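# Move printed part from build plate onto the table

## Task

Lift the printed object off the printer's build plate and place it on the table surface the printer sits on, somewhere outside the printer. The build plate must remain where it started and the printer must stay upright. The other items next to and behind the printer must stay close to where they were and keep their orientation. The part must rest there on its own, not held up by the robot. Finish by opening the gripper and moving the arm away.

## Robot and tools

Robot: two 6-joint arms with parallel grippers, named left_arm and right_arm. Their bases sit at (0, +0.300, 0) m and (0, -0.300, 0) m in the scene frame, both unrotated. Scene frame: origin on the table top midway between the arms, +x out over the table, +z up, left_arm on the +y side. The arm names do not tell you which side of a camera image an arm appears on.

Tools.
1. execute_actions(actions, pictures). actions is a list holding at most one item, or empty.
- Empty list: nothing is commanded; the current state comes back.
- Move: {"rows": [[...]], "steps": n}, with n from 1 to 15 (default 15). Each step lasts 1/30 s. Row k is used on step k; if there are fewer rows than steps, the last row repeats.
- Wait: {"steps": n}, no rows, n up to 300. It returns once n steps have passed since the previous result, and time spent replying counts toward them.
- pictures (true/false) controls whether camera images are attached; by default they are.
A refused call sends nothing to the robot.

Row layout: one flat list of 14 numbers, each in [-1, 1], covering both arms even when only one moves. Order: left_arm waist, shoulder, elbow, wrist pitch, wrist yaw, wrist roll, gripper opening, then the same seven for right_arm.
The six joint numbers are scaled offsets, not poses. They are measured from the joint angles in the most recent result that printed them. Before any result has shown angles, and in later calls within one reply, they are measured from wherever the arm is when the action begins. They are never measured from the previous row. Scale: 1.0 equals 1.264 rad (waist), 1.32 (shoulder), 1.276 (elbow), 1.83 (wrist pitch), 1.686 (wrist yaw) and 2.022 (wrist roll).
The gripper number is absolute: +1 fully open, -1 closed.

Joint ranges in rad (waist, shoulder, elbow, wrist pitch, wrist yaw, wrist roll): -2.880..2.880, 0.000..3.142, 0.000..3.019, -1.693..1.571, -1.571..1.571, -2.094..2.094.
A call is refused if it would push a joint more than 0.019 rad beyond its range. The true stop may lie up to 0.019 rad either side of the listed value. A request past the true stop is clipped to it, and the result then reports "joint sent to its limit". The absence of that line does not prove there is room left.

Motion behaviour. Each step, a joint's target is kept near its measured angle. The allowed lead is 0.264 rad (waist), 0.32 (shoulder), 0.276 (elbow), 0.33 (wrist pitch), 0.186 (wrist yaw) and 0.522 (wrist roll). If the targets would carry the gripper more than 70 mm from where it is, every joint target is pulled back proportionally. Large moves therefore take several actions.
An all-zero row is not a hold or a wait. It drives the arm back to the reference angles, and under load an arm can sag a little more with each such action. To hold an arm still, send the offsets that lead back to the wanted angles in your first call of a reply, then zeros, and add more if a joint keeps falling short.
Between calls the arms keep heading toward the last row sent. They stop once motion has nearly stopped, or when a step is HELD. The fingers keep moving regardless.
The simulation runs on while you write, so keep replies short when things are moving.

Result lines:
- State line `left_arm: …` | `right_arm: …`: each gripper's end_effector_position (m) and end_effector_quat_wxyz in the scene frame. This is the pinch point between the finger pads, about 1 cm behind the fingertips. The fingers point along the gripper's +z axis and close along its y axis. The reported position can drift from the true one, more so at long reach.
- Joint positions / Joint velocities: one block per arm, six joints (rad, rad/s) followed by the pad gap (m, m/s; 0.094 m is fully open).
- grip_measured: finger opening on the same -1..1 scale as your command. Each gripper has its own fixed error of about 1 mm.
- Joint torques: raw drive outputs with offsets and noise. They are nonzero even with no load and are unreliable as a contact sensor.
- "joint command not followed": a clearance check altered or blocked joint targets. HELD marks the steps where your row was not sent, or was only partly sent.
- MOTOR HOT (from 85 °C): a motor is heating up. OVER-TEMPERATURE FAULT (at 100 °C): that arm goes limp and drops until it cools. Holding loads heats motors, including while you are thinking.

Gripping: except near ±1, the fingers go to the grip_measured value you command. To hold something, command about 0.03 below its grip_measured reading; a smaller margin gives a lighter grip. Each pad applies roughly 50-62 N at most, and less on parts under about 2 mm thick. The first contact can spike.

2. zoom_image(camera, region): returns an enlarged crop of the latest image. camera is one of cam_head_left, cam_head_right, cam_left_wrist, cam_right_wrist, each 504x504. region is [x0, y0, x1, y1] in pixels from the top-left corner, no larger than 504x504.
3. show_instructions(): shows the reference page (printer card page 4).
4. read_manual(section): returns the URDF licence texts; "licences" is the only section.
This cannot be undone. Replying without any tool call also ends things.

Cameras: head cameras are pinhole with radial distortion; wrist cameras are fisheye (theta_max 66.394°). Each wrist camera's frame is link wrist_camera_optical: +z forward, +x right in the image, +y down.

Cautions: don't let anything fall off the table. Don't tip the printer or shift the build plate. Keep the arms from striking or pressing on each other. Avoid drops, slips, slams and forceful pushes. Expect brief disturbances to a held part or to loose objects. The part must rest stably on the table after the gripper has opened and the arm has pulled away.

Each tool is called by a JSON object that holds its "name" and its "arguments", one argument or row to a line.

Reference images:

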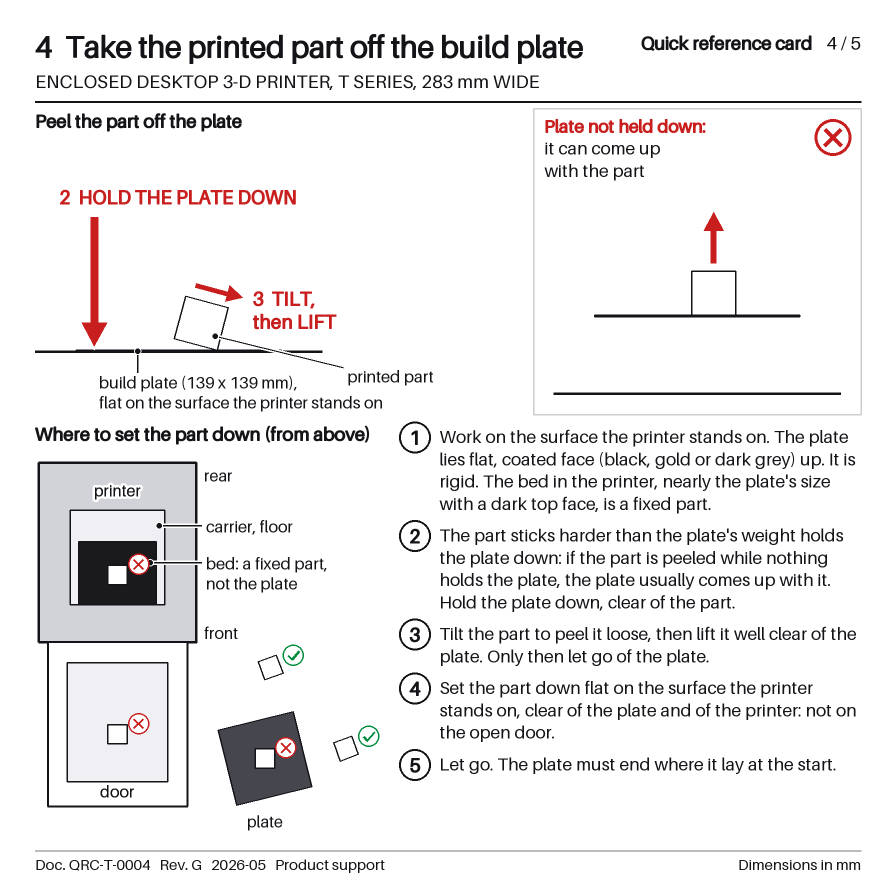

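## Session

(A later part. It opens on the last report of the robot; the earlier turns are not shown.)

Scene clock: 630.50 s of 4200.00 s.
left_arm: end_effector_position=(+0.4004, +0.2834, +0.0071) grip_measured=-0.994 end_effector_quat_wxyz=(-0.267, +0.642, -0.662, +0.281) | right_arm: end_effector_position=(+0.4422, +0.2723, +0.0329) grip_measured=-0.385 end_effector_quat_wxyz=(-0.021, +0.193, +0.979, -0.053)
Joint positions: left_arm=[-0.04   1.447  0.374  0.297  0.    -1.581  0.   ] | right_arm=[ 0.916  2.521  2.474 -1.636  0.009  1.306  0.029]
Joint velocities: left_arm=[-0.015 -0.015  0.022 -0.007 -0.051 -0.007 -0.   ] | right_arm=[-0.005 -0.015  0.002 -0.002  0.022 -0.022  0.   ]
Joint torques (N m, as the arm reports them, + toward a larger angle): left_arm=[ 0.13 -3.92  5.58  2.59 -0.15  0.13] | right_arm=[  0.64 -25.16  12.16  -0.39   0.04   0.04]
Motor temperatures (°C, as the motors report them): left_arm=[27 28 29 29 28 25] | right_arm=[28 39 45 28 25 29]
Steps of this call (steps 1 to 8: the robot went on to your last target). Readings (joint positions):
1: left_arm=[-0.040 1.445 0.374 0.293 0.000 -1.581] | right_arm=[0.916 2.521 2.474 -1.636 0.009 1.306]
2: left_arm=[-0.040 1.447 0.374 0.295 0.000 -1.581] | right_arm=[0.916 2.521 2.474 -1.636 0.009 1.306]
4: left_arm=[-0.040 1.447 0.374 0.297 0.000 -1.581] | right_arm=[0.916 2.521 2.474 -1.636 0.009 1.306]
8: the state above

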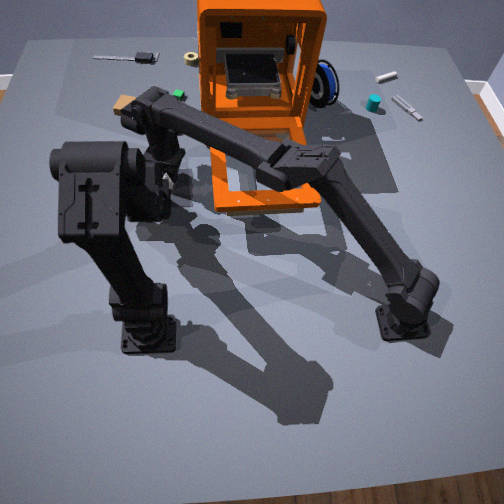

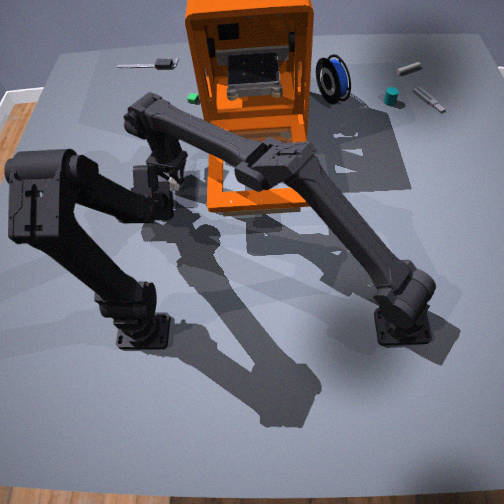

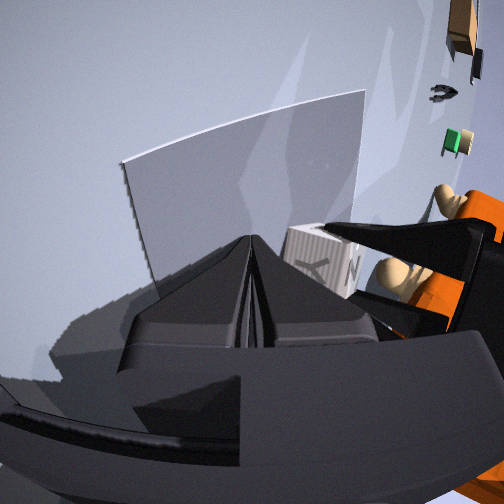

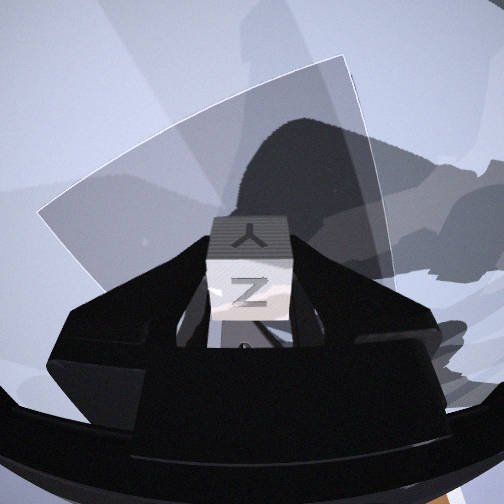

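{"name": "execute_actions", "arguments": {
  "actions": [
    {"rows":[[-0.004,0.02,-0.01,0.002,0,0,-1,0,0.025,0.03,0,0,0,-0.425],[-0.004,0.028,-0.018,-0.004,0,0,-1,0,0.025,0.03,0,0,0,-0.425],[-0.004,0.036,-0.026,-0.010,0,0,-1,0,0.022,0.03,0,0,0,-0.425],[-0.004,0.044,-0.033,-0.016,0,0,-1,0,0.018,0.03,0,0,0,-0.425],[-0.004,0.052,-0.040,-0.022,0,0,-1,0,0.012,0.03,0,0,0,-0.425],[-0.004,0.060,-0.047,-0.028,0,0,-1,0,0.006,0.032,0,0,0,-0.425],[-0.004,0.068,-0.054,-0.034,0,0,-1,0,0.0,0.032,0,0,0,-0.425],[-0.004,0.075,-0.060,-0.039,0,0,-1,0,-0.006,0.034,0,0,0,-0.425],[-0.004,0.075,-0.060,-0.039,0,0,-1,0,-0.012,0.034,0,0,0,-0.425],[-0.004,0.075,-0.060,-0.039,0,0,-1,0,-0.018,0.036,0,0,0,-0.425],[-0.004,0.075,-0.060,-0.039,0,0,-1,0,-0.024,0.036,0,0,0,-0.425],[-0.004,0.075,-0.060,-0.039,0,0,-1,0,-0.030,0.038,0,0,0,-0.425],[-0.004,0.075,-0.060,-0.039,0,0,-1,0,-0.036,0.038,0,0,0,-0.425],[-0.004,0.075,-0.060,-0.039,0,0,-1,0,-0.042,0.040,0,0,0,-0.425],[-0.004,0.075,-0.060,-0.039,0,0,-1,0,-0.048,0.040,0,0,0,-0.425]],"steps":15}
  ],
  "pictures": false
}}

{"name": "execute_actions", "arguments": {
  "actions": [
    {"steps":8}
  ]
}}

Scene clock: 641.20 s of 4200.00 s.
left_arm: end_effector_position=(+0.3970, +0.2835, +0.0032) grip_measured=-0.994 end_effector_quat_wxyz=(-0.264, +0.643, -0.663, +0.278) | right_arm: end_effector_position=(+0.4423, +0.2726, +0.0347) grip_measured=-0.385 end_effector_quat_wxyz=(-0.020, +0.193, +0.980, -0.051)
Joint positions: left_arm=[-0.04   1.452  0.369  0.299  0.    -1.581  0.   ] | right_arm=[ 0.916  2.519  2.474 -1.636  0.009  1.306  0.029]
Joint velocities: left_arm=[ 0.005 -0.015  0.002  0.002  0.051 -0.037  0.   ] | right_arm=[-0.015 -0.024 -0.007 -0.002 -0.095  0.007  0.   ]
Joint torques (N m, as the arm reports them, + toward a larger angle): left_arm=[ 0.56  2.54  0.25 -0.44 -0.14  0.13] | right_arm=[  0.74 -31.76  13.17  -0.39   0.04   0.03]
Motor temperatures (°C, as the motors report them): left_arm=[27 28 29 29 28 25] | right_arm=[28 39 45 28 25 29]
Steps of this call (steps 1 to 15: the robot went on to your last target; steps 16 to 90: nothing new was sent; then 7.20 s passed at rest; steps 91 to 105: all 15 steps of this action). Readings (joint positions):
91: left_arm=[-0.040 1.447 0.374 0.297 0.000 -1.581] | right_arm=[0.916 2.521 2.474 -1.636 0.009 1.306]
92: left_arm=[-0.040 1.449 0.372 0.297 0.000 -1.581] | right_arm=[0.916 2.521 2.474 -1.636 0.009 1.306]
94: left_arm=[-0.040 1.450 0.371 0.299 0.000 -1.581] | right_arm=[0.916 2.521 2.474 -1.636 0.009 1.306]
98: left_arm=[-0.040 1.452 0.369 0.299 0.000 -1.581] | right_arm=[0.916 2.521 2.474 -1.636 0.009 1.306]
105: the state above

Scene clock: 641.47 s of 4200.00 s.
left_arm: end_effector_position=(+0.3970, +0.2835, +0.0032) grip_measured=-0.994 end_effector_quat_wxyz=(-0.264, +0.643, -0.663, +0.278) | right_arm: end_effector_position=(+0.4423, +0.2726, +0.0347) grip_measured=-0.385 end_effector_quat_wxyz=(-0.020, +0.193, +0.980, -0.051)
Joint positions: left_arm=[-0.04   1.452  0.369  0.299  0.    -1.581  0.   ] | right_arm=[ 0.916  2.519  2.474 -1.636  0.009  1.306  0.029]
Joint velocities: left_arm=[-0.015 -0.015 -0.022  0.002  0.007  0.051 -0.001] | right_arm=[-0.015 -0.005 -0.002 -0.007 -0.007  0.022  0.   ]
Joint torques (N m, as the arm reports them, + toward a larger angle): left_arm=[ 0.53  2.35  0.27 -0.47 -0.15  0.12] | right_arm=[  0.77 -31.54  13.2   -0.43   0.04   0.04]
Motor temperatures (°C, as the motors report them): left_arm=[27 28 29 29 28 25] | right_arm=[28 39 45 28 25 29]
Steps of this call (steps 1 to 8: the robot went on to your last target). Readings (joint positions):
1: left_arm=[-0.040 1.452 0.369 0.299 0.000 -1.581] | right_arm=[0.916 2.519 2.474 -1.636 0.009 1.306]
2: left_arm=[-0.040 1.452 0.369 0.299 0.000 -1.581] | right_arm=[0.916 2.519 2.474 -1.636 0.009 1.306]
4: left_arm=[-0.040 1.452 0.369 0.299 0.000 -1.581] | right_arm=[0.916 2.519 2.474 -1.636 0.009 1.306]
8: the state above

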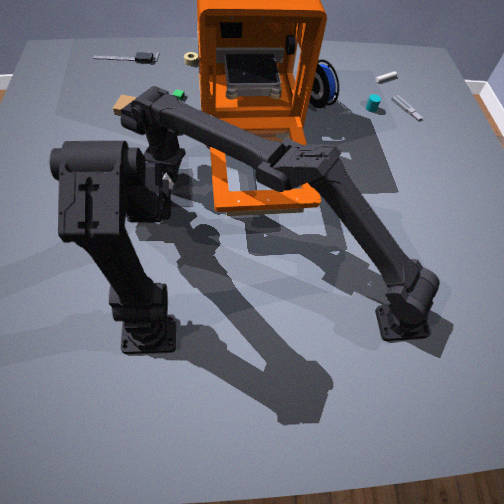

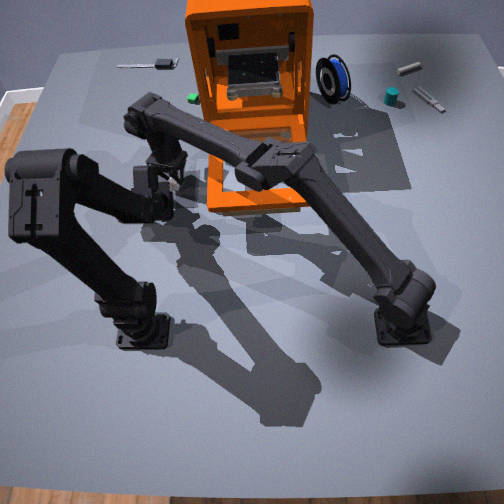

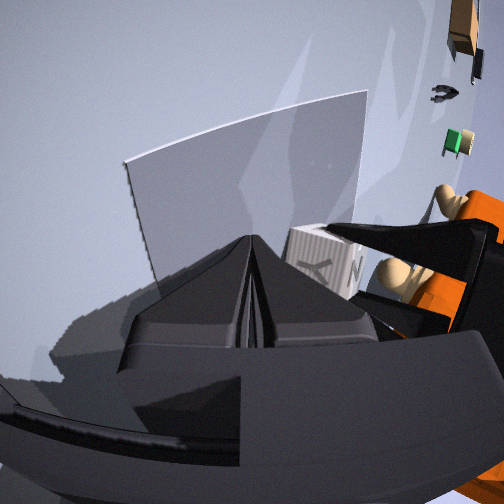

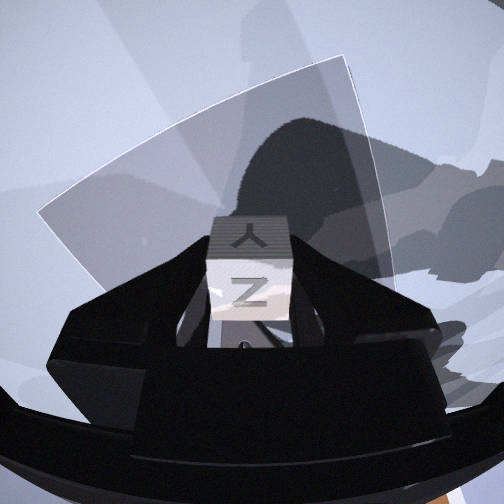

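{"name": "zoom_image", "arguments": {
  "camera": "cam_left_wrist",
  "region": [260, 200, 380, 320]
}}

Region (260, 200, 380, 320) of cam_left_wrist's 504x504 image, scaled by 4.200, with more detail than that image has.

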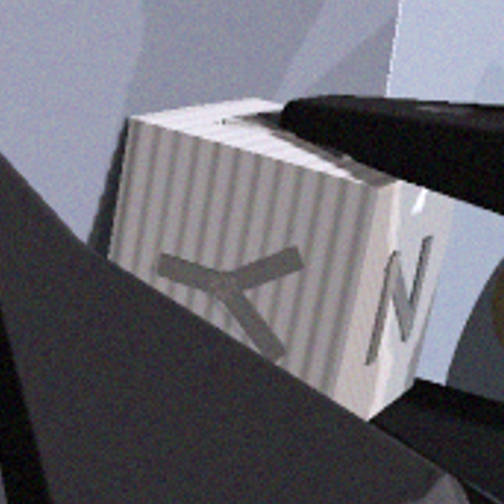

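{"name": "execute_actions", "arguments": {
  "actions": [
    {"rows":[[-0.004,0.075,-0.058,-0.040,0,0,-1,0,-0.048,0.038,0,0,0,-0.43],[-0.004,0.075,-0.058,-0.040,0,0,-1,0,-0.051,0.036,0,0,0,-0.43],[-0.004,0.075,-0.058,-0.040,0,0,-1,0,-0.054,0.035,0,0,0,-0.43],[-0.004,0.075,-0.058,-0.040,0,0,-1,0,-0.057,0.034,0,0,0,-0.43],[-0.004,0.075,-0.058,-0.040,0,0,-1,0,-0.060,0.033,0,0,0,-0.43],[-0.004,0.075,-0.058,-0.040,0,0,-1,0,-0.063,0.032,0,0,0,-0.43],[-0.004,0.075,-0.058,-0.040,0,0,-1,0,-0.066,0.031,0,0,0,-0.43],[-0.004,0.075,-0.058,-0.040,0,0,-1,0,-0.069,0.030,0,0,0,-0.43]],"steps":15}
  ]
}}

Scene clock: 662.07 s of 4200.00 s.
left_arm: end_effector_position=(+0.3970, +0.2835, +0.0032) grip_measured=-0.994 end_effector_quat_wxyz=(-0.264, +0.643, -0.663, +0.278) | right_arm: end_effector_position=(+0.4424, +0.2726, +0.0355) grip_measured=-0.385 end_effector_quat_wxyz=(-0.020, +0.193, +0.980, -0.051)
Joint positions: left_arm=[-0.04   1.452  0.369  0.299  0.    -1.581  0.   ] | right_arm=[ 0.916  2.518  2.474 -1.636  0.009  1.306  0.029]
Joint velocities: left_arm=[-0.005 -0.005 -0.017 -0.002 -0.022 -0.081 -0.001] | right_arm=[-0.005 -0.015 -0.012  0.012  0.051  0.007  0.   ]
Joint torques (N m, as the arm reports them, + toward a larger angle): left_arm=[ 0.57  2.46  0.27 -0.38 -0.15  0.12] | right_arm=[  0.67 -33.03  11.79  -0.37   0.04   0.04]
Motor temperatures (°C, as the motors report them): left_arm=[27 28 28 29 28 25] | right_arm=[28 41 46 28 25 29]
Steps of this call (steps 1 to 15: the robot went on to your last target; steps 16 to 90: nothing new was sent; then 17.10 s passed at rest; steps 91 to 105: all 15 steps of this action). Readings (joint positions):
91: left_arm=[-0.040 1.452 0.369 0.299 0.000 -1.581] | right_arm=[0.916 2.518 2.474 -1.636 0.009 1.306]
92: left_arm=[-0.040 1.452 0.369 0.299 0.000 -1.581] | right_arm=[0.916 2.518 2.474 -1.636 0.009 1.306]
94: left_arm=[-0.040 1.452 0.369 0.299 0.000 -1.581] | right_arm=[0.916 2.518 2.474 -1.636 0.009 1.306]
98: left_arm=[-0.040 1.452 0.369 0.299 0.000 -1.581] | right_arm=[0.916 2.518 2.474 -1.636 0.009 1.306]
105: the state above

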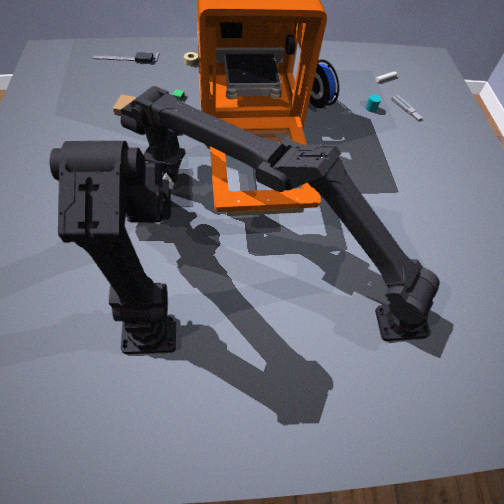

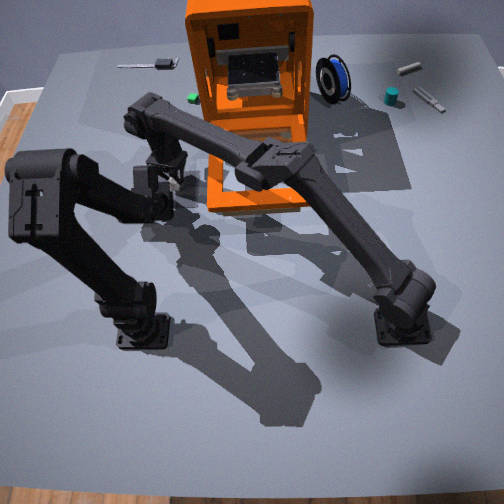

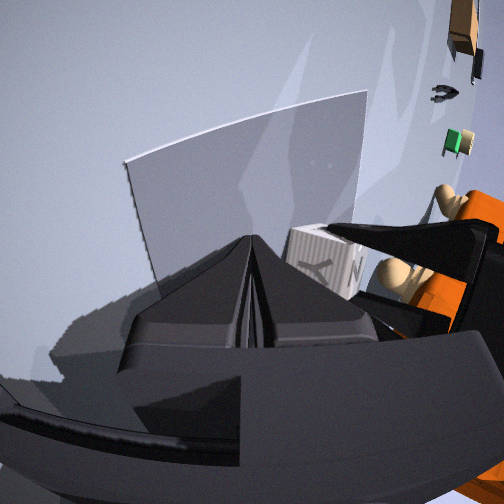

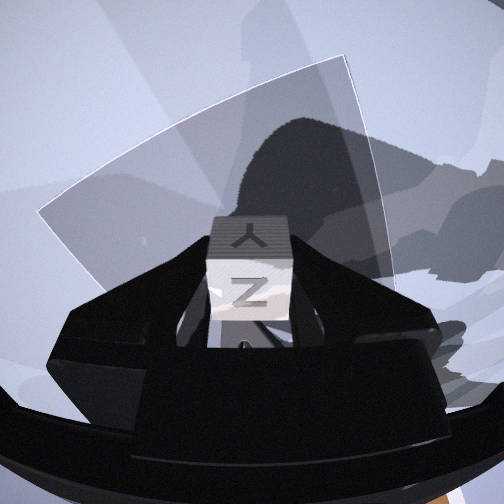

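{"name": "execute_actions", "arguments": {
  "actions": [
    {"rows":[[-0.004,0.075,-0.058,-0.040,0,0,-1,0,-0.03,0.02,0.004,0,0,-0.43],[-0.004,0.075,-0.058,-0.040,0,0,-1,0,-0.012,0.005,0.008,0,0,-0.43],[-0.004,0.075,-0.058,-0.040,0,0,-1,0,-0.010,-0.010,0.016,0,0,-0.43],[-0.004,0.075,-0.058,-0.040,0,0,-1,0,-0.014,-0.024,0.026,0,0,-0.43],[-0.004,0.075,-0.058,-0.040,0,0,-1,0,-0.021,-0.038,0.035,0,0,-0.43],[-0.004,0.075,-0.058,-0.040,0,0,-1,0,-0.028,-0.052,0.045,0,0,-0.43],[-0.004,0.075,-0.058,-0.040,0,0,-1,0,-0.035,-0.066,0.054,0,0,-0.43],[-0.004,0.075,-0.058,-0.040,0,0,-1,0,-0.042,-0.080,0.063,0,0,-0.43],[-0.004,0.075,-0.058,-0.040,0,0,-1,0,-0.049,-0.094,0.072,0,0,-0.43],[-0.004,0.075,-0.058,-0.040,0,0,-1,0,-0.056,-0.108,0.081,0,0,-0.43],[-0.004,0.075,-0.058,-0.040,0,0,-1,0,-0.063,-0.122,0.090,0,0,-0.43],[-0.004,0.075,-0.058,-0.040,0,0,-1,0,-0.070,-0.136,0.100,0,0,-0.43],[-0.004,0.075,-0.058,-0.040,0,0,-1,0,-0.077,-0.150,0.109,0,0,-0.43],[-0.004,0.075,-0.058,-0.040,0,0,-1,0,-0.084,-0.164,0.119,0,0,-0.43],[-0.004,0.075,-0.058,-0.040,0,0,-1,0,-0.091,-0.178,0.128,0,0,-0.43]],"steps":15}
  ],
  "pictures": false
}}

{"name": "execute_actions", "arguments": {
  "actions": [
    {"steps":8}
  ]
}}

Scene clock: 699.90 s of 4200.00 s.
left_arm: end_effector_position=(+0.3969, +0.2835, +0.0031) grip_measured=-0.994 end_effector_quat_wxyz=(-0.264, +0.643, -0.663, +0.278) | right_arm: end_effector_position=(+0.4419, +0.2720, +0.0317) grip_measured=-0.385 end_effector_quat_wxyz=(-0.001, +0.194, +0.981, -0.013)
Joint positions: left_arm=[-0.04   1.453  0.369  0.299  0.    -1.581  0.   ] | right_arm=[ 0.916  2.418  2.28  -1.458  0.009  1.306  0.029]
Joint velocities: left_arm=[ 0.005 -0.024  0.007 -0.007  0.007 -0.037  0.001] | right_arm=[-0.015 -0.298 -0.515  0.52  -0.022 -0.022 -0.001]
Joint torques (N m, as the arm reports them, + toward a larger angle): left_arm=[ 0.34  2.55  0.28 -0.37 -0.15  0.12] | right_arm=[  0.68 -26.89   8.86   0.58   0.03   0.03]
Motor temperatures (°C, as the motors report them): left_arm=[27 28 28 29 28 25] | right_arm=[28 43 46 28 25 29]
Steps of this call (steps 1 to 15: the robot went on to your last target; steps 16 to 90: nothing new was sent; then 34.33 s passed at rest; steps 91 to 105: all 15 steps of this action). Readings (joint positions):
91: left_arm=[-0.040 1.452 0.369 0.299 0.000 -1.581] | right_arm=[0.916 2.518 2.474 -1.635 0.009 1.306]
92: left_arm=[-0.040 1.452 0.369 0.299 0.000 -1.581] | right_arm=[0.916 2.518 2.472 -1.634 0.009 1.306]
94: left_arm=[-0.040 1.452 0.369 0.299 0.000 -1.581] | right_arm=[0.916 2.516 2.463 -1.625 0.009 1.306]
98: left_arm=[-0.040 1.452 0.369 0.299 0.000 -1.581] | right_arm=[0.916 2.484 2.404 -1.574 0.009 1.306]
105: the state above

Scene clock: 700.17 s of 4200.00 s.
left_arm: end_effector_position=(+0.3969, +0.2835, +0.0031) grip_measured=-0.994 end_effector_quat_wxyz=(-0.264, +0.643, -0.663, +0.278) | right_arm: end_effector_position=(+0.4418, +0.2719, +0.0315) grip_measured=-0.385 end_effector_quat_wxyz=(+0.002, +0.194, +0.981, -0.006)
Joint positions: left_arm=[-0.04   1.453  0.369  0.299  0.    -1.581  0.   ] | right_arm=[ 0.916  2.402  2.25  -1.427  0.009  1.306  0.029]
Joint velocities: left_arm=[-0.005 -0.015  0.002 -0.012 -0.081 -0.066  0.   ] | right_arm=[ 0.005  0.005 -0.012  0.002 -0.095  0.11  -0.   ]
Joint torques (N m, as the arm reports them, + toward a larger angle): left_arm=[ 0.56  2.42  0.26 -0.39 -0.14  0.13] | right_arm=[  0.62 -26.83   8.69   0.92   0.04   0.03]
Motor temperatures (°C, as the motors report them): left_arm=[27 28 28 29 28 25] | right_arm=[28 43 46 28 25 29]
Steps of this call (steps 1 to 8: the robot went on to your last target). Readings (joint positions):
1: left_arm=[-0.040 1.453 0.369 0.299 0.000 -1.581] | right_arm=[0.916 2.410 2.265 -1.443 0.009 1.306]
2: left_arm=[-0.040 1.453 0.369 0.299 0.000 -1.581] | right_arm=[0.916 2.406 2.257 -1.435 0.009 1.306]
4: left_arm=[-0.040 1.453 0.369 0.299 0.000 -1.581] | right_arm=[0.916 2.403 2.251 -1.429 0.009 1.306]
8: the state above

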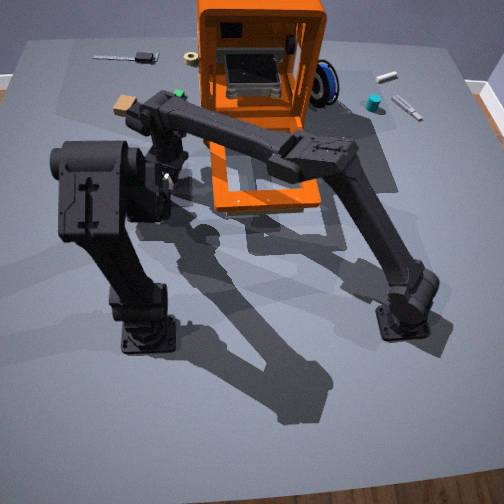

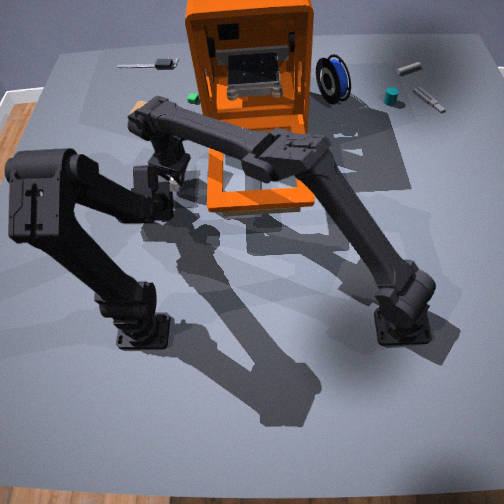

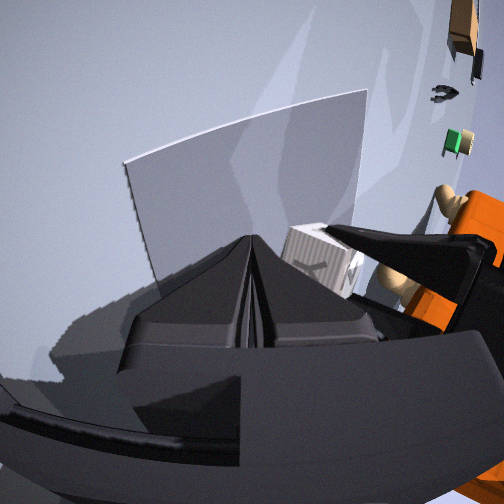

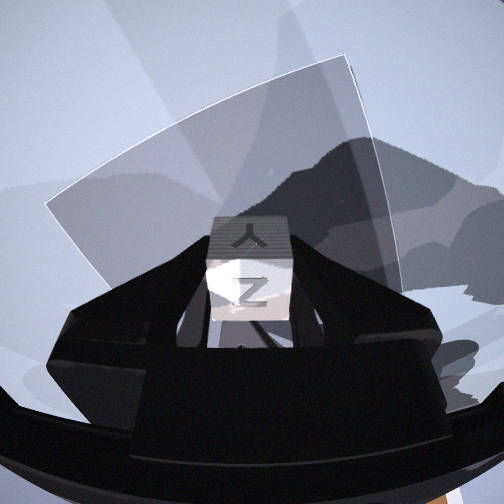

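{"name": "execute_actions", "arguments": {
  "actions": [
    {"rows":[[-0.004,0.075,-0.058,-0.040,0,0,-1,0,-0.013,-0.018,0.018,0,0,-0.43],[-0.004,0.075,-0.058,-0.040,0,0,-1,0,-0.022,-0.036,0.031,0,0,-0.43],[-0.004,0.075,-0.058,-0.040,0,0,-1,0,-0.032,-0.055,0.044,0,0,-0.43],[-0.004,0.075,-0.058,-0.040,0,0,-1,0,-0.041,-0.073,0.057,0,0,-0.43],[-0.004,0.075,-0.058,-0.040,0,0,-1,0,-0.050,-0.090,0.070,0,0,-0.43],[-0.004,0.075,-0.058,-0.040,0,0,-1,0,-0.059,-0.107,0.082,0,0,-0.43],[-0.004,0.075,-0.058,-0.040,0,0,-1,0,-0.068,-0.124,0.095,0,0,-0.43],[-0.004,0.075,-0.058,-0.040,0,0,-1,0,-0.077,-0.140,0.108,0,0,-0.43],[-0.004,0.075,-0.058,-0.040,0,0,-1,0,-0.086,-0.157,0.120,0,0,-0.43],[-0.004,0.075,-0.058,-0.040,0,0,-1,0,-0.094,-0.173,0.133,0,0,-0.43],[-0.004,0.075,-0.058,-0.040,0,0,-1,0,-0.103,-0.190,0.146,0,0,-0.43],[-0.004,0.075,-0.058,-0.040,0,0,-1,0,-0.111,-0.206,0.159,0,0,-0.43],[-0.004,0.075,-0.058,-0.040,0,0,-1,0,-0.119,-0.222,0.171,0,0,-0.43],[-0.004,0.075,-0.058,-0.040,0,0,-1,0,-0.127,-0.238,0.184,0,0,-0.43],[-0.004,0.075,-0.058,-0.040,0,0,-1,0,-0.135,-0.253,0.197,0,0,-0.43]],"steps":15}
  ],
  "pictures": false
}}

{"name": "execute_actions", "arguments": {
  "actions": [
    {"steps":8}
  ]
}}

Scene clock: 710.53 s of 4200.00 s.
left_arm: end_effector_position=(+0.3969, +0.2835, +0.0031) grip_measured=-0.994 end_effector_quat_wxyz=(-0.264, +0.643, -0.663, +0.278) | right_arm: end_effector_position=(+0.4402, +0.2697, +0.0325) grip_measured=-0.385 end_effector_quat_wxyz=(+0.041, +0.194, +0.978, +0.071)
Joint positions: left_arm=[-0.04   1.453  0.369  0.299  0.    -1.581  0.   ] | right_arm=[ 0.916  2.252  1.969 -1.123  0.009  1.306  0.029]
Joint velocities: left_arm=[ 0.005 -0.015  0.002 -0.017 -0.066 -0.037 -0.002] | right_arm=[-0.015 -0.327 -0.603  0.691 -0.007 -0.007  0.001]
Joint torques (N m, as the arm reports them, + toward a larger angle): left_arm=[ 0.56  2.42  0.29 -0.38 -0.14  0.12] | right_arm=[  0.45 -25.51   8.7    0.43   0.04   0.03]
Motor temperatures (°C, as the motors report them): left_arm=[27 28 28 29 28 25] | right_arm=[28 42 44 28 25 29]
Steps of this call (steps 1 to 30: the robot went on to your last target; steps 31 to 90: nothing new was sent; then 6.87 s passed at rest; steps 91 to 105: all 15 steps of this action). Readings (joint positions):
91: left_arm=[-0.040 1.453 0.369 0.299 0.000 -1.581] | right_arm=[0.916 2.401 2.246 -1.425 0.009 1.306]
92: left_arm=[-0.040 1.453 0.369 0.299 0.000 -1.581] | right_arm=[0.916 2.395 2.236 -1.415 0.009 1.306]
94: left_arm=[-0.040 1.453 0.369 0.299 0.000 -1.581] | right_arm=[0.916 2.376 2.199 -1.377 0.009 1.306]
98: left_arm=[-0.040 1.453 0.369 0.299 0.000 -1.581] | right_arm=[0.916 2.330 2.114 -1.287 0.009 1.306]
105: the state above

Scene clock: 710.80 s of 4200.00 s.
left_arm: end_effector_position=(+0.3969, +0.2835, +0.0031) grip_measured=-0.994 end_effector_quat_wxyz=(-0.264, +0.643, -0.663, +0.278) | right_arm: end_effector_position=(+0.4399, +0.2694, +0.0327) grip_measured=-0.385 end_effector_quat_wxyz=(+0.046, +0.194, +0.977, +0.082)
Joint positions: left_arm=[-0.04   1.453  0.369  0.299  0.    -1.581  0.   ] | right_arm=[ 0.916  2.234  1.934 -1.083  0.009  1.306  0.029]
Joint velocities: left_arm=[-0.015 -0.005 -0.022 -0.002 -0.022 -0.022 -0.001] | right_arm=[-0.005 -0.005  0.017 -0.002  0.037 -0.066 -0.001]
Joint torques (N m, as the arm reports them, + toward a larger angle): left_arm=[ 0.55  2.5   0.27 -0.38 -0.15  0.13] | right_arm=[  0.77 -25.4    8.5    0.91   0.05   0.01]
Motor temperatures (°C, as the motors report them): left_arm=[27 28 28 29 28 25] | right_arm=[28 42 44 28 25 29]
Steps of this call (steps 1 to 8: the robot went on to your last target). Readings (joint positions):
1: left_arm=[-0.040 1.453 0.369 0.299 0.000 -1.581] | right_arm=[0.916 2.243 1.952 -1.104 0.009 1.306]
2: left_arm=[-0.040 1.453 0.369 0.299 0.000 -1.581] | right_arm=[0.916 2.238 1.942 -1.092 0.009 1.306]
4: left_arm=[-0.040 1.453 0.369 0.299 0.000 -1.581] | right_arm=[0.916 2.234 1.936 -1.084 0.009 1.306]
8: the state above

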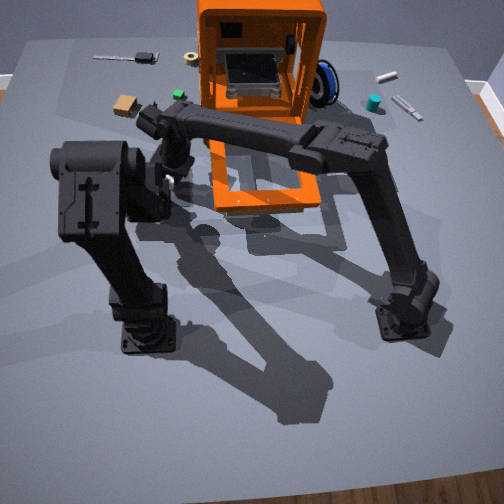

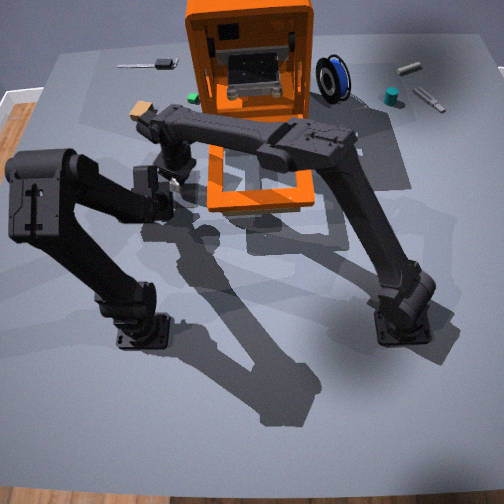

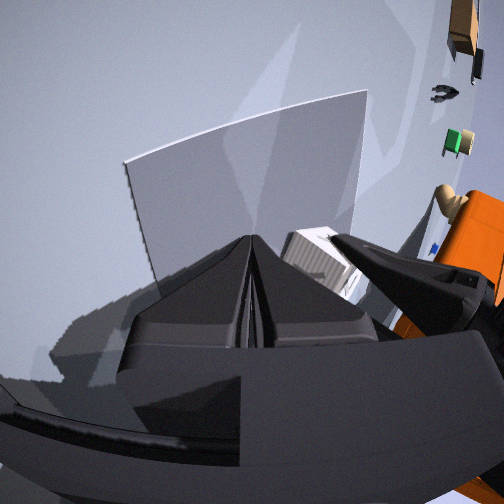

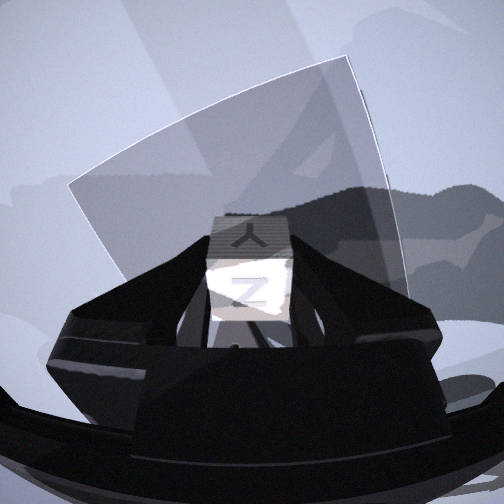

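{"name": "execute_actions", "arguments": {
  "actions": [
    {"rows":[[-0.004,0.075,-0.058,-0.040,0,0,-1,0,-0.014,-0.012,0.018,0,0,-0.43],[-0.004,0.075,-0.058,-0.040,0,0,-1,0,-0.020,-0.023,0.027,0,0,-0.43],[-0.004,0.075,-0.058,-0.040,0,0,-1,0,-0.026,-0.034,0.036,0,0,-0.43],[-0.004,0.075,-0.058,-0.040,0,0,-1,0,-0.032,-0.044,0.045,0,0,-0.43],[-0.004,0.075,-0.058,-0.040,0,0,-1,0,-0.038,-0.055,0.054,0,0,-0.43],[-0.004,0.075,-0.058,-0.040,0,0,-1,0,-0.043,-0.065,0.063,0,0,-0.43],[-0.004,0.075,-0.058,-0.040,0,0,-1,0,-0.049,-0.076,0.072,0,0,-0.43],[-0.004,0.075,-0.058,-0.040,0,0,-1,0,-0.054,-0.086,0.081,0,0,-0.43],[-0.004,0.075,-0.058,-0.040,0,0,-1,0,-0.060,-0.096,0.090,0,0,-0.43],[-0.004,0.075,-0.058,-0.040,0,0,-1,0,-0.065,-0.106,0.100,0,0,-0.43],[-0.004,0.075,-0.058,-0.040,0,0,-1,0,-0.071,-0.116,0.109,0,0,-0.43],[-0.004,0.075,-0.058,-0.040,0,0,-1,0,-0.076,-0.126,0.118,0,0,-0.43],[-0.004,0.075,-0.058,-0.040,0,0,-1,0,-0.081,-0.136,0.127,0,0,-0.43],[-0.004,0.075,-0.058,-0.040,0,0,-1,0,-0.086,-0.145,0.136,0,0,-0.43],[-0.004,0.075,-0.058,-0.040,0,0,-1,0,-0.091,-0.154,0.145,0,0,-0.43]],"steps":15}
  ],
  "pictures": false
}}

{"name": "execute_actions", "arguments": {
  "actions": [
    {"steps":8}
  ]
}}

Scene clock: 720.70 s of 4200.00 s.
left_arm: end_effector_position=(+0.3969, +0.2835, +0.0031) grip_measured=-0.994 end_effector_quat_wxyz=(-0.264, +0.643, -0.663, +0.278) | right_arm: end_effector_position=(+0.4384, +0.2674, +0.0349) grip_measured=-0.385 end_effector_quat_wxyz=(+0.076, +0.192, +0.968, +0.142)
Joint positions: left_arm=[-0.04   1.453  0.369  0.299  0.    -1.581  0.   ] | right_arm=[ 0.916  2.146  1.762 -0.863  0.009  1.306  0.029]
Joint velocities: left_arm=[-0.005  0.005  0.022 -0.007  0.007 -0.051  0.   ] | right_arm=[-0.005 -0.171 -0.339  0.491 -0.037  0.007 -0.001]
Joint torques (N m, as the arm reports them, + toward a larger angle): left_arm=[ 0.51  2.49  0.27 -0.38 -0.15  0.12] | right_arm=[  0.88 -25.05   8.75   1.04   0.04  -0.01]
Motor temperatures (°C, as the motors report them): left_arm=[27 28 28 29 28 25] | right_arm=[28 41 43 28 25 29]
Steps of this call (steps 1 to 30: the robot went on to your last target; steps 31 to 90: nothing new was sent; then 6.40 s passed at rest; steps 91 to 105: all 15 steps of this action). Readings (joint positions):
91: left_arm=[-0.040 1.453 0.369 0.299 0.000 -1.581] | right_arm=[0.916 2.233 1.933 -1.080 0.009 1.306]
92: left_arm=[-0.040 1.453 0.369 0.299 0.000 -1.581] | right_arm=[0.916 2.230 1.927 -1.073 0.009 1.306]
94: left_arm=[-0.040 1.453 0.369 0.299 0.000 -1.581] | right_arm=[0.916 2.218 1.905 -1.047 0.009 1.306]
98: left_arm=[-0.040 1.453 0.369 0.299 0.000 -1.581] | right_arm=[0.916 2.191 1.852 -0.981 0.009 1.306]
105: the state above

Scene clock: 720.97 s of 4200.00 s.
left_arm: end_effector_position=(+0.3969, +0.2835, +0.0031) grip_measured=-0.994 end_effector_quat_wxyz=(-0.264, +0.643, -0.663, +0.278) | right_arm: end_effector_position=(+0.4382, +0.2672, +0.0350) grip_measured=-0.385 end_effector_quat_wxyz=(+0.079, +0.192, +0.967, +0.150)
Joint positions: left_arm=[-0.04   1.453  0.369  0.299  0.    -1.581  0.   ] | right_arm=[ 0.916  2.136  1.741 -0.834  0.009  1.306  0.029]
Joint velocities: left_arm=[ 0.005  0.005  0.002 -0.017  0.051  0.066 -0.   ] | right_arm=[-0.005 -0.005 -0.002  0.002 -0.022 -0.022 -0.   ]
Joint torques (N m, as the arm reports them, + toward a larger angle): left_arm=[ 0.56  2.46  0.28 -0.38 -0.15  0.12] | right_arm=[  1.03 -25.05   8.8    1.31   0.03   0.  ]
Motor temperatures (°C, as the motors report them): left_arm=[27 28 28 29 28 25] | right_arm=[28 41 43 28 25 29]
Steps of this call (steps 1 to 8: the robot went on to your last target). Readings (joint positions):
1: left_arm=[-0.040 1.453 0.369 0.299 0.000 -1.581] | right_arm=[0.916 2.141 1.752 -0.850 0.009 1.306]
2: left_arm=[-0.040 1.453 0.369 0.299 0.000 -1.581] | right_arm=[0.916 2.138 1.746 -0.842 0.009 1.306]
4: left_arm=[-0.040 1.453 0.369 0.299 0.000 -1.581] | right_arm=[0.916 2.136 1.742 -0.835 0.009 1.306]
8: the state above

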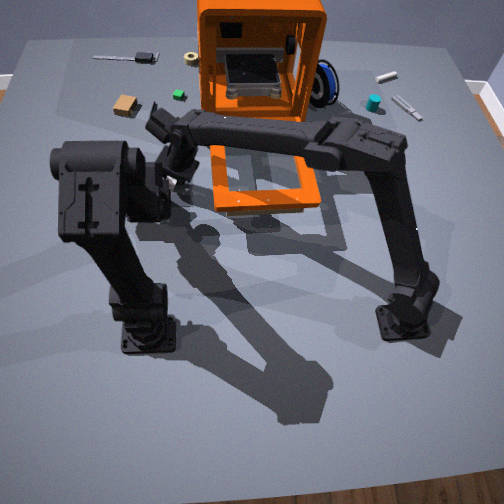

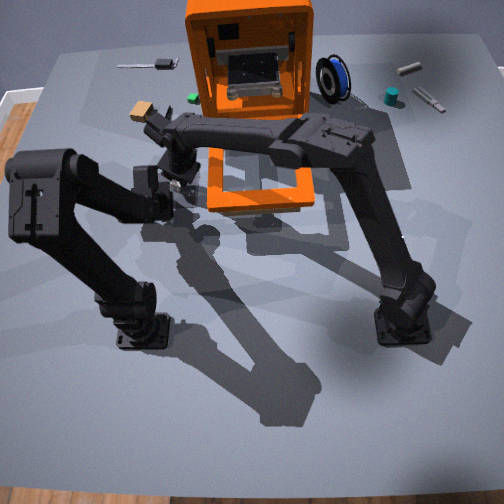

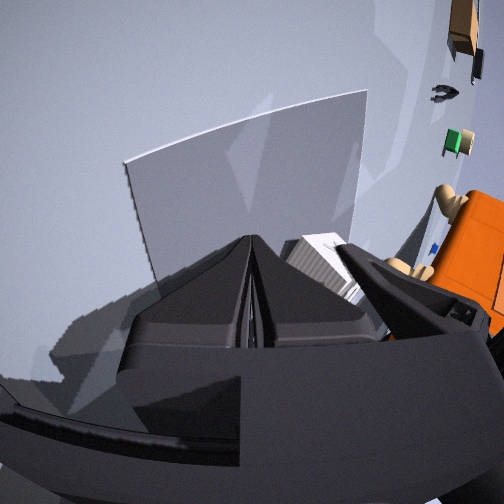

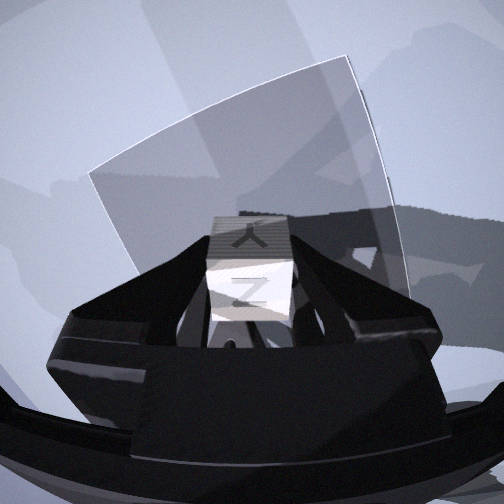

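{"name": "execute_actions", "arguments": {
  "actions": [
    {"rows":[[-0.004,0.08,-0.062,-0.043,0,0,-1,0,-0.02,0.004,0.010,0,0,-0.43],[-0.004,0.08,-0.062,-0.043,0,0,-1,0,-0.024,0.007,0.011,0,0,-0.43],[-0.004,0.08,-0.062,-0.043,0,0,-1,0,-0.028,0.010,0.011,0,0,-0.43],[-0.004,0.08,-0.062,-0.043,0,0,-1,0,-0.032,0.013,0.012,0,0,-0.43],[-0.004,0.08,-0.062,-0.043,0,0,-1,0,-0.036,0.016,0.012,0,0,-0.43],[-0.004,0.08,-0.062,-0.043,0,0,-1,0,-0.040,0.018,0.012,0,0,-0.43],[-0.004,0.08,-0.062,-0.043,0,0,-1,0,-0.044,0.020,0.012,0,0,-0.43],[-0.004,0.08,-0.062,-0.043,0,0,-1,0,-0.048,0.022,0.012,0,0,-0.43],[-0.004,0.08,-0.062,-0.043,0,0,-1,0,-0.052,0.024,0.012,0,0,-0.43],[-0.004,0.08,-0.062,-0.043,0,0,-1,0,-0.056,0.025,0.012,0,0,-0.43],[-0.004,0.08,-0.062,-0.043,0,0,-1,0,-0.059,0.026,0.012,0,0,-0.43]],"steps":15}
  ]
}}

Scene clock: 732.33 s of 4200.00 s.
left_arm: end_effector_position=(+0.3969, +0.2835, +0.0031) grip_measured=-0.994 end_effector_quat_wxyz=(-0.264, +0.643, -0.663, +0.278) | right_arm: end_effector_position=(+0.4418, +0.2718, +0.0794) grip_measured=-0.385 end_effector_quat_wxyz=(+0.094, +0.191, +0.960, +0.180)
Joint positions: left_arm=[-0.04   1.453  0.369  0.299  0.    -1.581  0.   ] | right_arm=[ 0.916  2.073  1.741 -0.829  0.009  1.306  0.029]
Joint velocities: left_arm=[-0.024  0.015 -0.037  0.002  0.007  0.037 -0.001] | right_arm=[ 0.005 -0.357  0.002  0.032 -0.037  0.022 -0.001]
Joint torques (N m, as the arm reports them, + toward a larger angle): left_arm=[ 0.56  2.47  0.26 -0.39 -0.15  0.12] | right_arm=[  0.67 -22.71  11.99   1.32   0.04  -0.01]
Motor temperatures (°C, as the motors report them): left_arm=[27 28 28 29 28 25] | right_arm=[28 41 43 28 25 29]
Steps of this call (steps 1 to 30: the robot went on to your last target; steps 31 to 90: nothing new was sent; then 7.87 s passed at rest; steps 91 to 105: all 15 steps of this action). Readings (joint positions):
91: left_arm=[-0.040 1.453 0.369 0.299 0.000 -1.581] | right_arm=[0.916 2.136 1.741 -0.834 0.009 1.306]
92: left_arm=[-0.040 1.453 0.369 0.299 0.000 -1.581] | right_arm=[0.916 2.135 1.741 -0.834 0.009 1.306]
94: left_arm=[-0.040 1.453 0.369 0.299 0.000 -1.581] | right_arm=[0.916 2.135 1.741 -0.834 0.009 1.306]
98: left_arm=[-0.040 1.453 0.369 0.299 0.000 -1.581] | right_arm=[0.916 2.131 1.741 -0.834 0.009 1.306]
105: the state above

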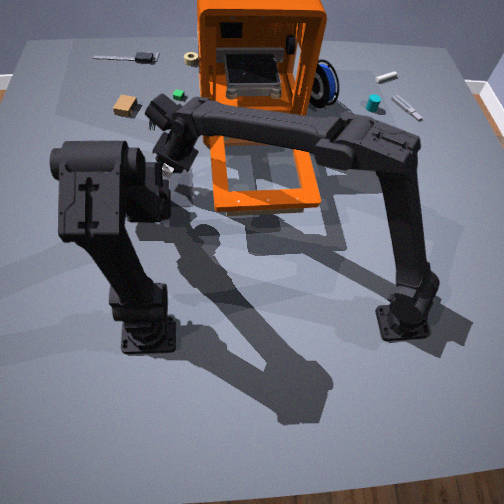

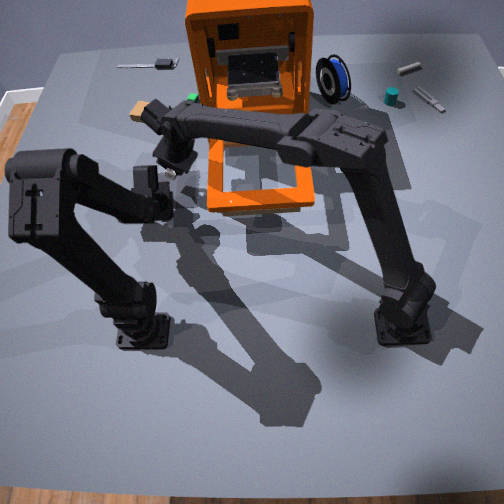

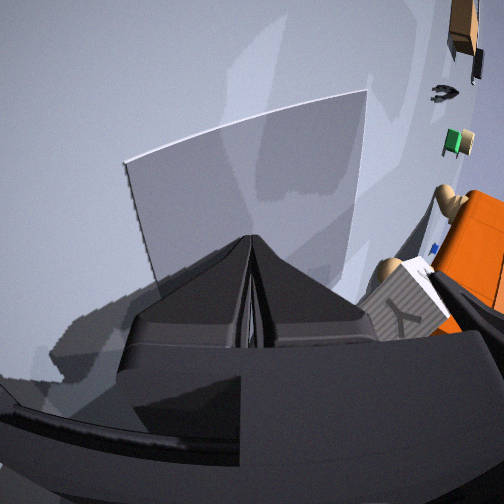

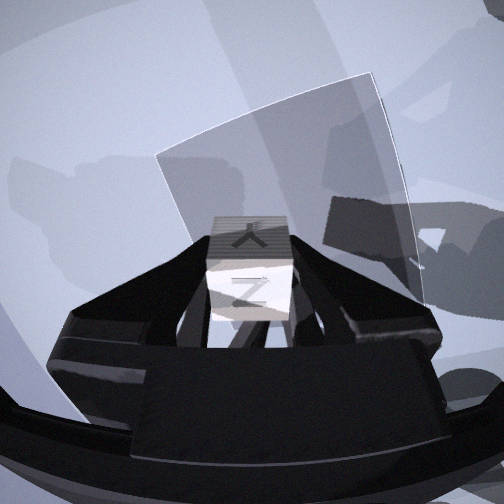

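{"name": "execute_actions", "arguments": {
  "actions": [
    {"rows":[[0,0.06,-0.045,-0.03,0,0,-1,0,-0.012,0.026,0.008,0,0,-0.43],[0,0.04,-0.03,-0.018,0,0,-1,0,-0.014,0.026,0.008,0,0,-0.43],[0,0.02,-0.015,-0.006,0,0,-1,0,-0.016,0.026,0.008,0,0,-0.43],[0,0.0,0.0,0.006,0,0,-1,0,-0.018,0.026,0.008,0,0,-0.43],[0,-0.015,0.004,0.008,0,0,-1,0,-0.02,0.026,0.008,0,0,-0.43],[0,-0.03,0.004,0.008,0,0,-1,0,-0.02,0.026,0.008,0,0,-0.43],[0,-0.045,0.004,0.008,0,0,-1,0,-0.02,0.026,0.008,0,0,-0.43],[0.01,-0.06,0.004,0.008,0,0,-1,0,-0.02,0.026,0.008,0,0,-0.43],[0.03,-0.07,0.004,0.005,0,0,-1,0,-0.02,0.026,0.008,0,0,-0.43],[0.06,-0.08,0.004,0.0,0,0,-1,0,-0.02,0.026,0.008,0,0,-0.43],[0.10,-0.09,0.004,-0.005,0,0,-1,0,-0.02,0.026,0.008,0,0,-0.43],[0.14,-0.10,0.004,-0.01,0,0,-1,0,-0.02,0.026,0.008,0,0,-0.43],[0.18,-0.11,0.004,-0.015,0,0,-1,0,-0.02,0.026,0.008,0,0,-0.43],[0.22,-0.12,0.004,-0.02,0,0,-1,0,-0.02,0.026,0.008,0,0,-0.43],[0.26,-0.13,0.004,-0.025,0,0,-1,0,-0.02,0.026,0.008,0,0,-0.43]],"steps":15}
  ],
  "pictures": false
}}

{"name": "execute_actions", "arguments": {
  "actions": [
    {"rows":[[0.1,-0.05,0.01,0,0,0,-1,0,0,0.026,0.008,0,0,-0.43],[0.14,-0.065,0.02,0,0,0,-1,0,0,0.026,0.008,0,0,-0.43],[0.18,-0.08,0.03,0,0,0,-1,0,0,0.026,0.008,0,0,-0.43],[0.22,-0.095,0.04,0,0,0,-1,0,0,0.026,0.008,0,0,-0.43],[0.26,-0.11,0.05,0,0,0,-1,0,0,0.026,0.008,0,0,-0.43],[0.30,-0.125,0.06,0,0,0,-1,0,0,0.026,0.008,0,0,-0.43],[0.34,-0.14,0.07,0,0,0,-1,0,0,0.026,0.008,0,0,-0.43],[0.38,-0.155,0.08,0,0,0,-1,0,0,0.026,0.008,0,0,-0.43],[0.42,-0.17,0.09,0,0,0,-1,0,0,0.026,0.008,0,0,-0.43],[0.46,-0.185,0.10,0,0,0,-1,0,0,0.026,0.008,0,0,-0.43],[0.50,-0.20,0.11,0,0,0,-1,0,0,0.026,0.008,0,0,-0.43],[0.53,-0.21,0.11,0,0,0,-1,0,0,0.026,0.008,0,0,-0.43],[0.55,-0.22,0.11,0,0,0,-1,0,0,0.026,0.008,0,0,-0.43]],"steps":15}
  ]
}}

Scene clock: 756.50 s of 4200.00 s.
left_arm: end_effector_position=(+0.4045, +0.3657, +0.0564) grip_measured=-0.994 end_effector_quat_wxyz=(-0.335, +0.686, -0.577, +0.289) | right_arm: end_effector_position=(+0.4432, +0.2736, +0.1071) grip_measured=-0.385 end_effector_quat_wxyz=(+0.104, +0.190, +0.956, +0.199)
Joint positions: left_arm=[ 0.164  1.306  0.369  0.284  0.003 -1.581  0.   ] | right_arm=[ 0.916  2.034  1.741 -0.825  0.009  1.306  0.029]
Joint velocities: left_arm=[ 1.744 -0.415 -0.012 -0.237 -0.051  0.007  0.002] | right_arm=[-0.005 -0.015 -0.002 -0.007 -0.037  0.007 -0.   ]
Joint torques (N m, as the arm reports them, + toward a larger angle): left_arm=[ 2.65 -4.11  7.31  1.71 -0.25  0.14] | right_arm=[  0.66 -21.82  12.26   1.27   0.03  -0.01]
Motor temperatures (°C, as the motors report them): left_arm=[27 28 28 29 28 25] | right_arm=[28 39 46 28 25 29]
Steps of this call (steps 1 to 30: the robot went on to your last target; steps 31 to 90: nothing new was sent; then 20.67 s passed at rest; steps 91 to 105: all 15 steps of this action). Readings (joint positions):
91: left_arm=[-0.040 1.453 0.369 0.300 0.000 -1.581] | right_arm=[0.916 2.034 1.741 -0.825 0.009 1.306]
92: left_arm=[-0.040 1.452 0.369 0.303 0.000 -1.581] | right_arm=[0.916 2.034 1.741 -0.825 0.009 1.306]
94: left_arm=[-0.040 1.450 0.369 0.309 0.000 -1.581] | right_arm=[0.916 2.034 1.741 -0.825 0.009 1.306]
98: left_arm=[-0.040 1.428 0.369 0.309 0.000 -1.581] | right_arm=[0.916 2.034 1.741 -0.825 0.009 1.306]
105: the state above

Scene clock: 757.00 s of 4200.00 s.
left_arm: end_effector_position=(+0.3021, +0.6264, +0.2163) grip_measured=-0.994 end_effector_quat_wxyz=(-0.557, +0.747, -0.288, +0.222) | right_arm: end_effector_position=(+0.4432, +0.2736, +0.1071) grip_measured=-0.385 end_effector_quat_wxyz=(+0.104, +0.190, +0.956, +0.199)
Joint positions: left_arm=[ 0.826  1.033  0.467  0.281  0.002 -1.581  0.   ] | right_arm=[ 0.916  2.034  1.741 -0.825  0.009  1.306  0.029]
Joint velocities: left_arm=[ 0.962 -0.444  0.198 -0.002 -0.051  0.007 -0.001] | right_arm=[-0.005 -0.005 -0.012  0.007  0.022 -0.037 -0.001]
Joint torques (N m, as the arm reports them, + toward a larger angle): left_arm=[-1.92 -1.96 11.77  2.44  0.    0.15] | right_arm=[  0.59 -22.81  12.26   1.4    0.03  -0.01]
Motor temperatures (°C, as the motors report them): left_arm=[27 28 28 29 28 25] | right_arm=[28 39 46 28 25 29]
Steps of this call (steps 1 to 15: all 15 steps of this action). Readings (joint positions):
1: left_arm=[0.220 1.291 0.369 0.281 0.003 -1.581] | right_arm=[0.916 2.034 1.741 -0.825 0.009 1.306]
2: left_arm=[0.269 1.274 0.369 0.281 0.002 -1.581] | right_arm=[0.916 2.034 1.741 -0.825 0.009 1.306]
4: left_arm=[0.356 1.234 0.372 0.281 0.002 -1.581] | right_arm=[0.916 2.034 1.741 -0.825 0.009 1.306]
8: left_arm=[0.527 1.152 0.400 0.281 0.002 -1.581] | right_arm=[0.916 2.034 1.741 -0.825 0.009 1.306]
15: the state above

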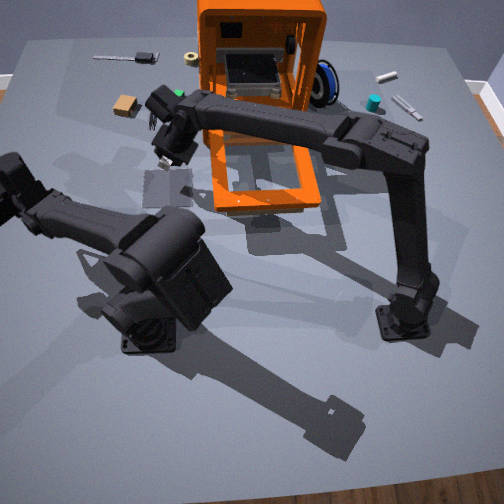

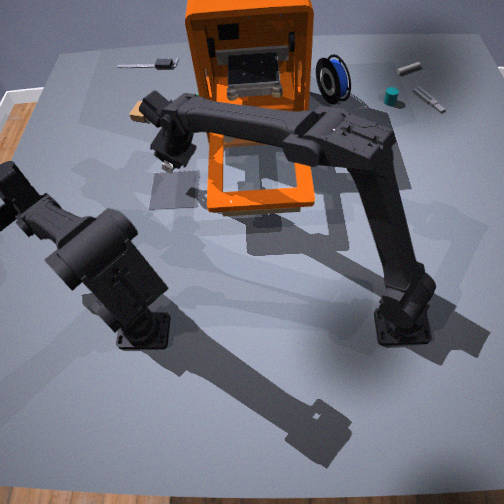

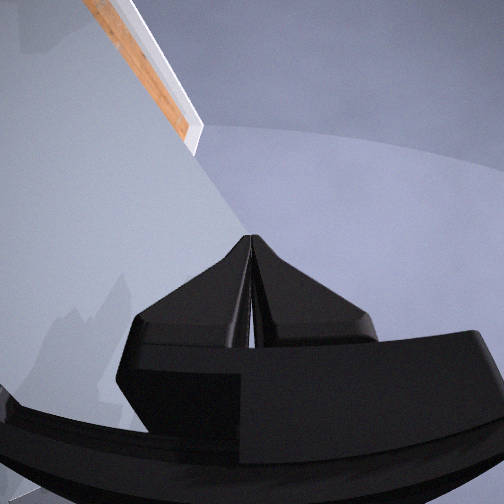

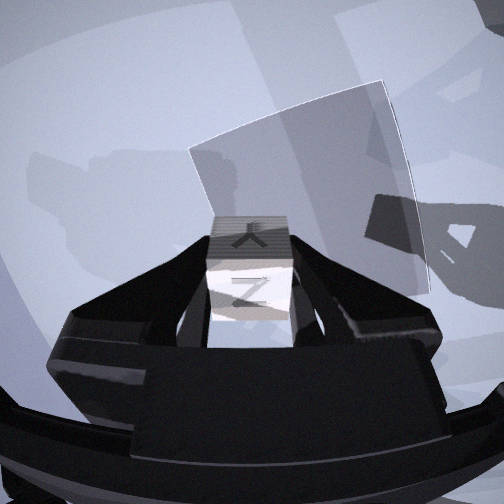

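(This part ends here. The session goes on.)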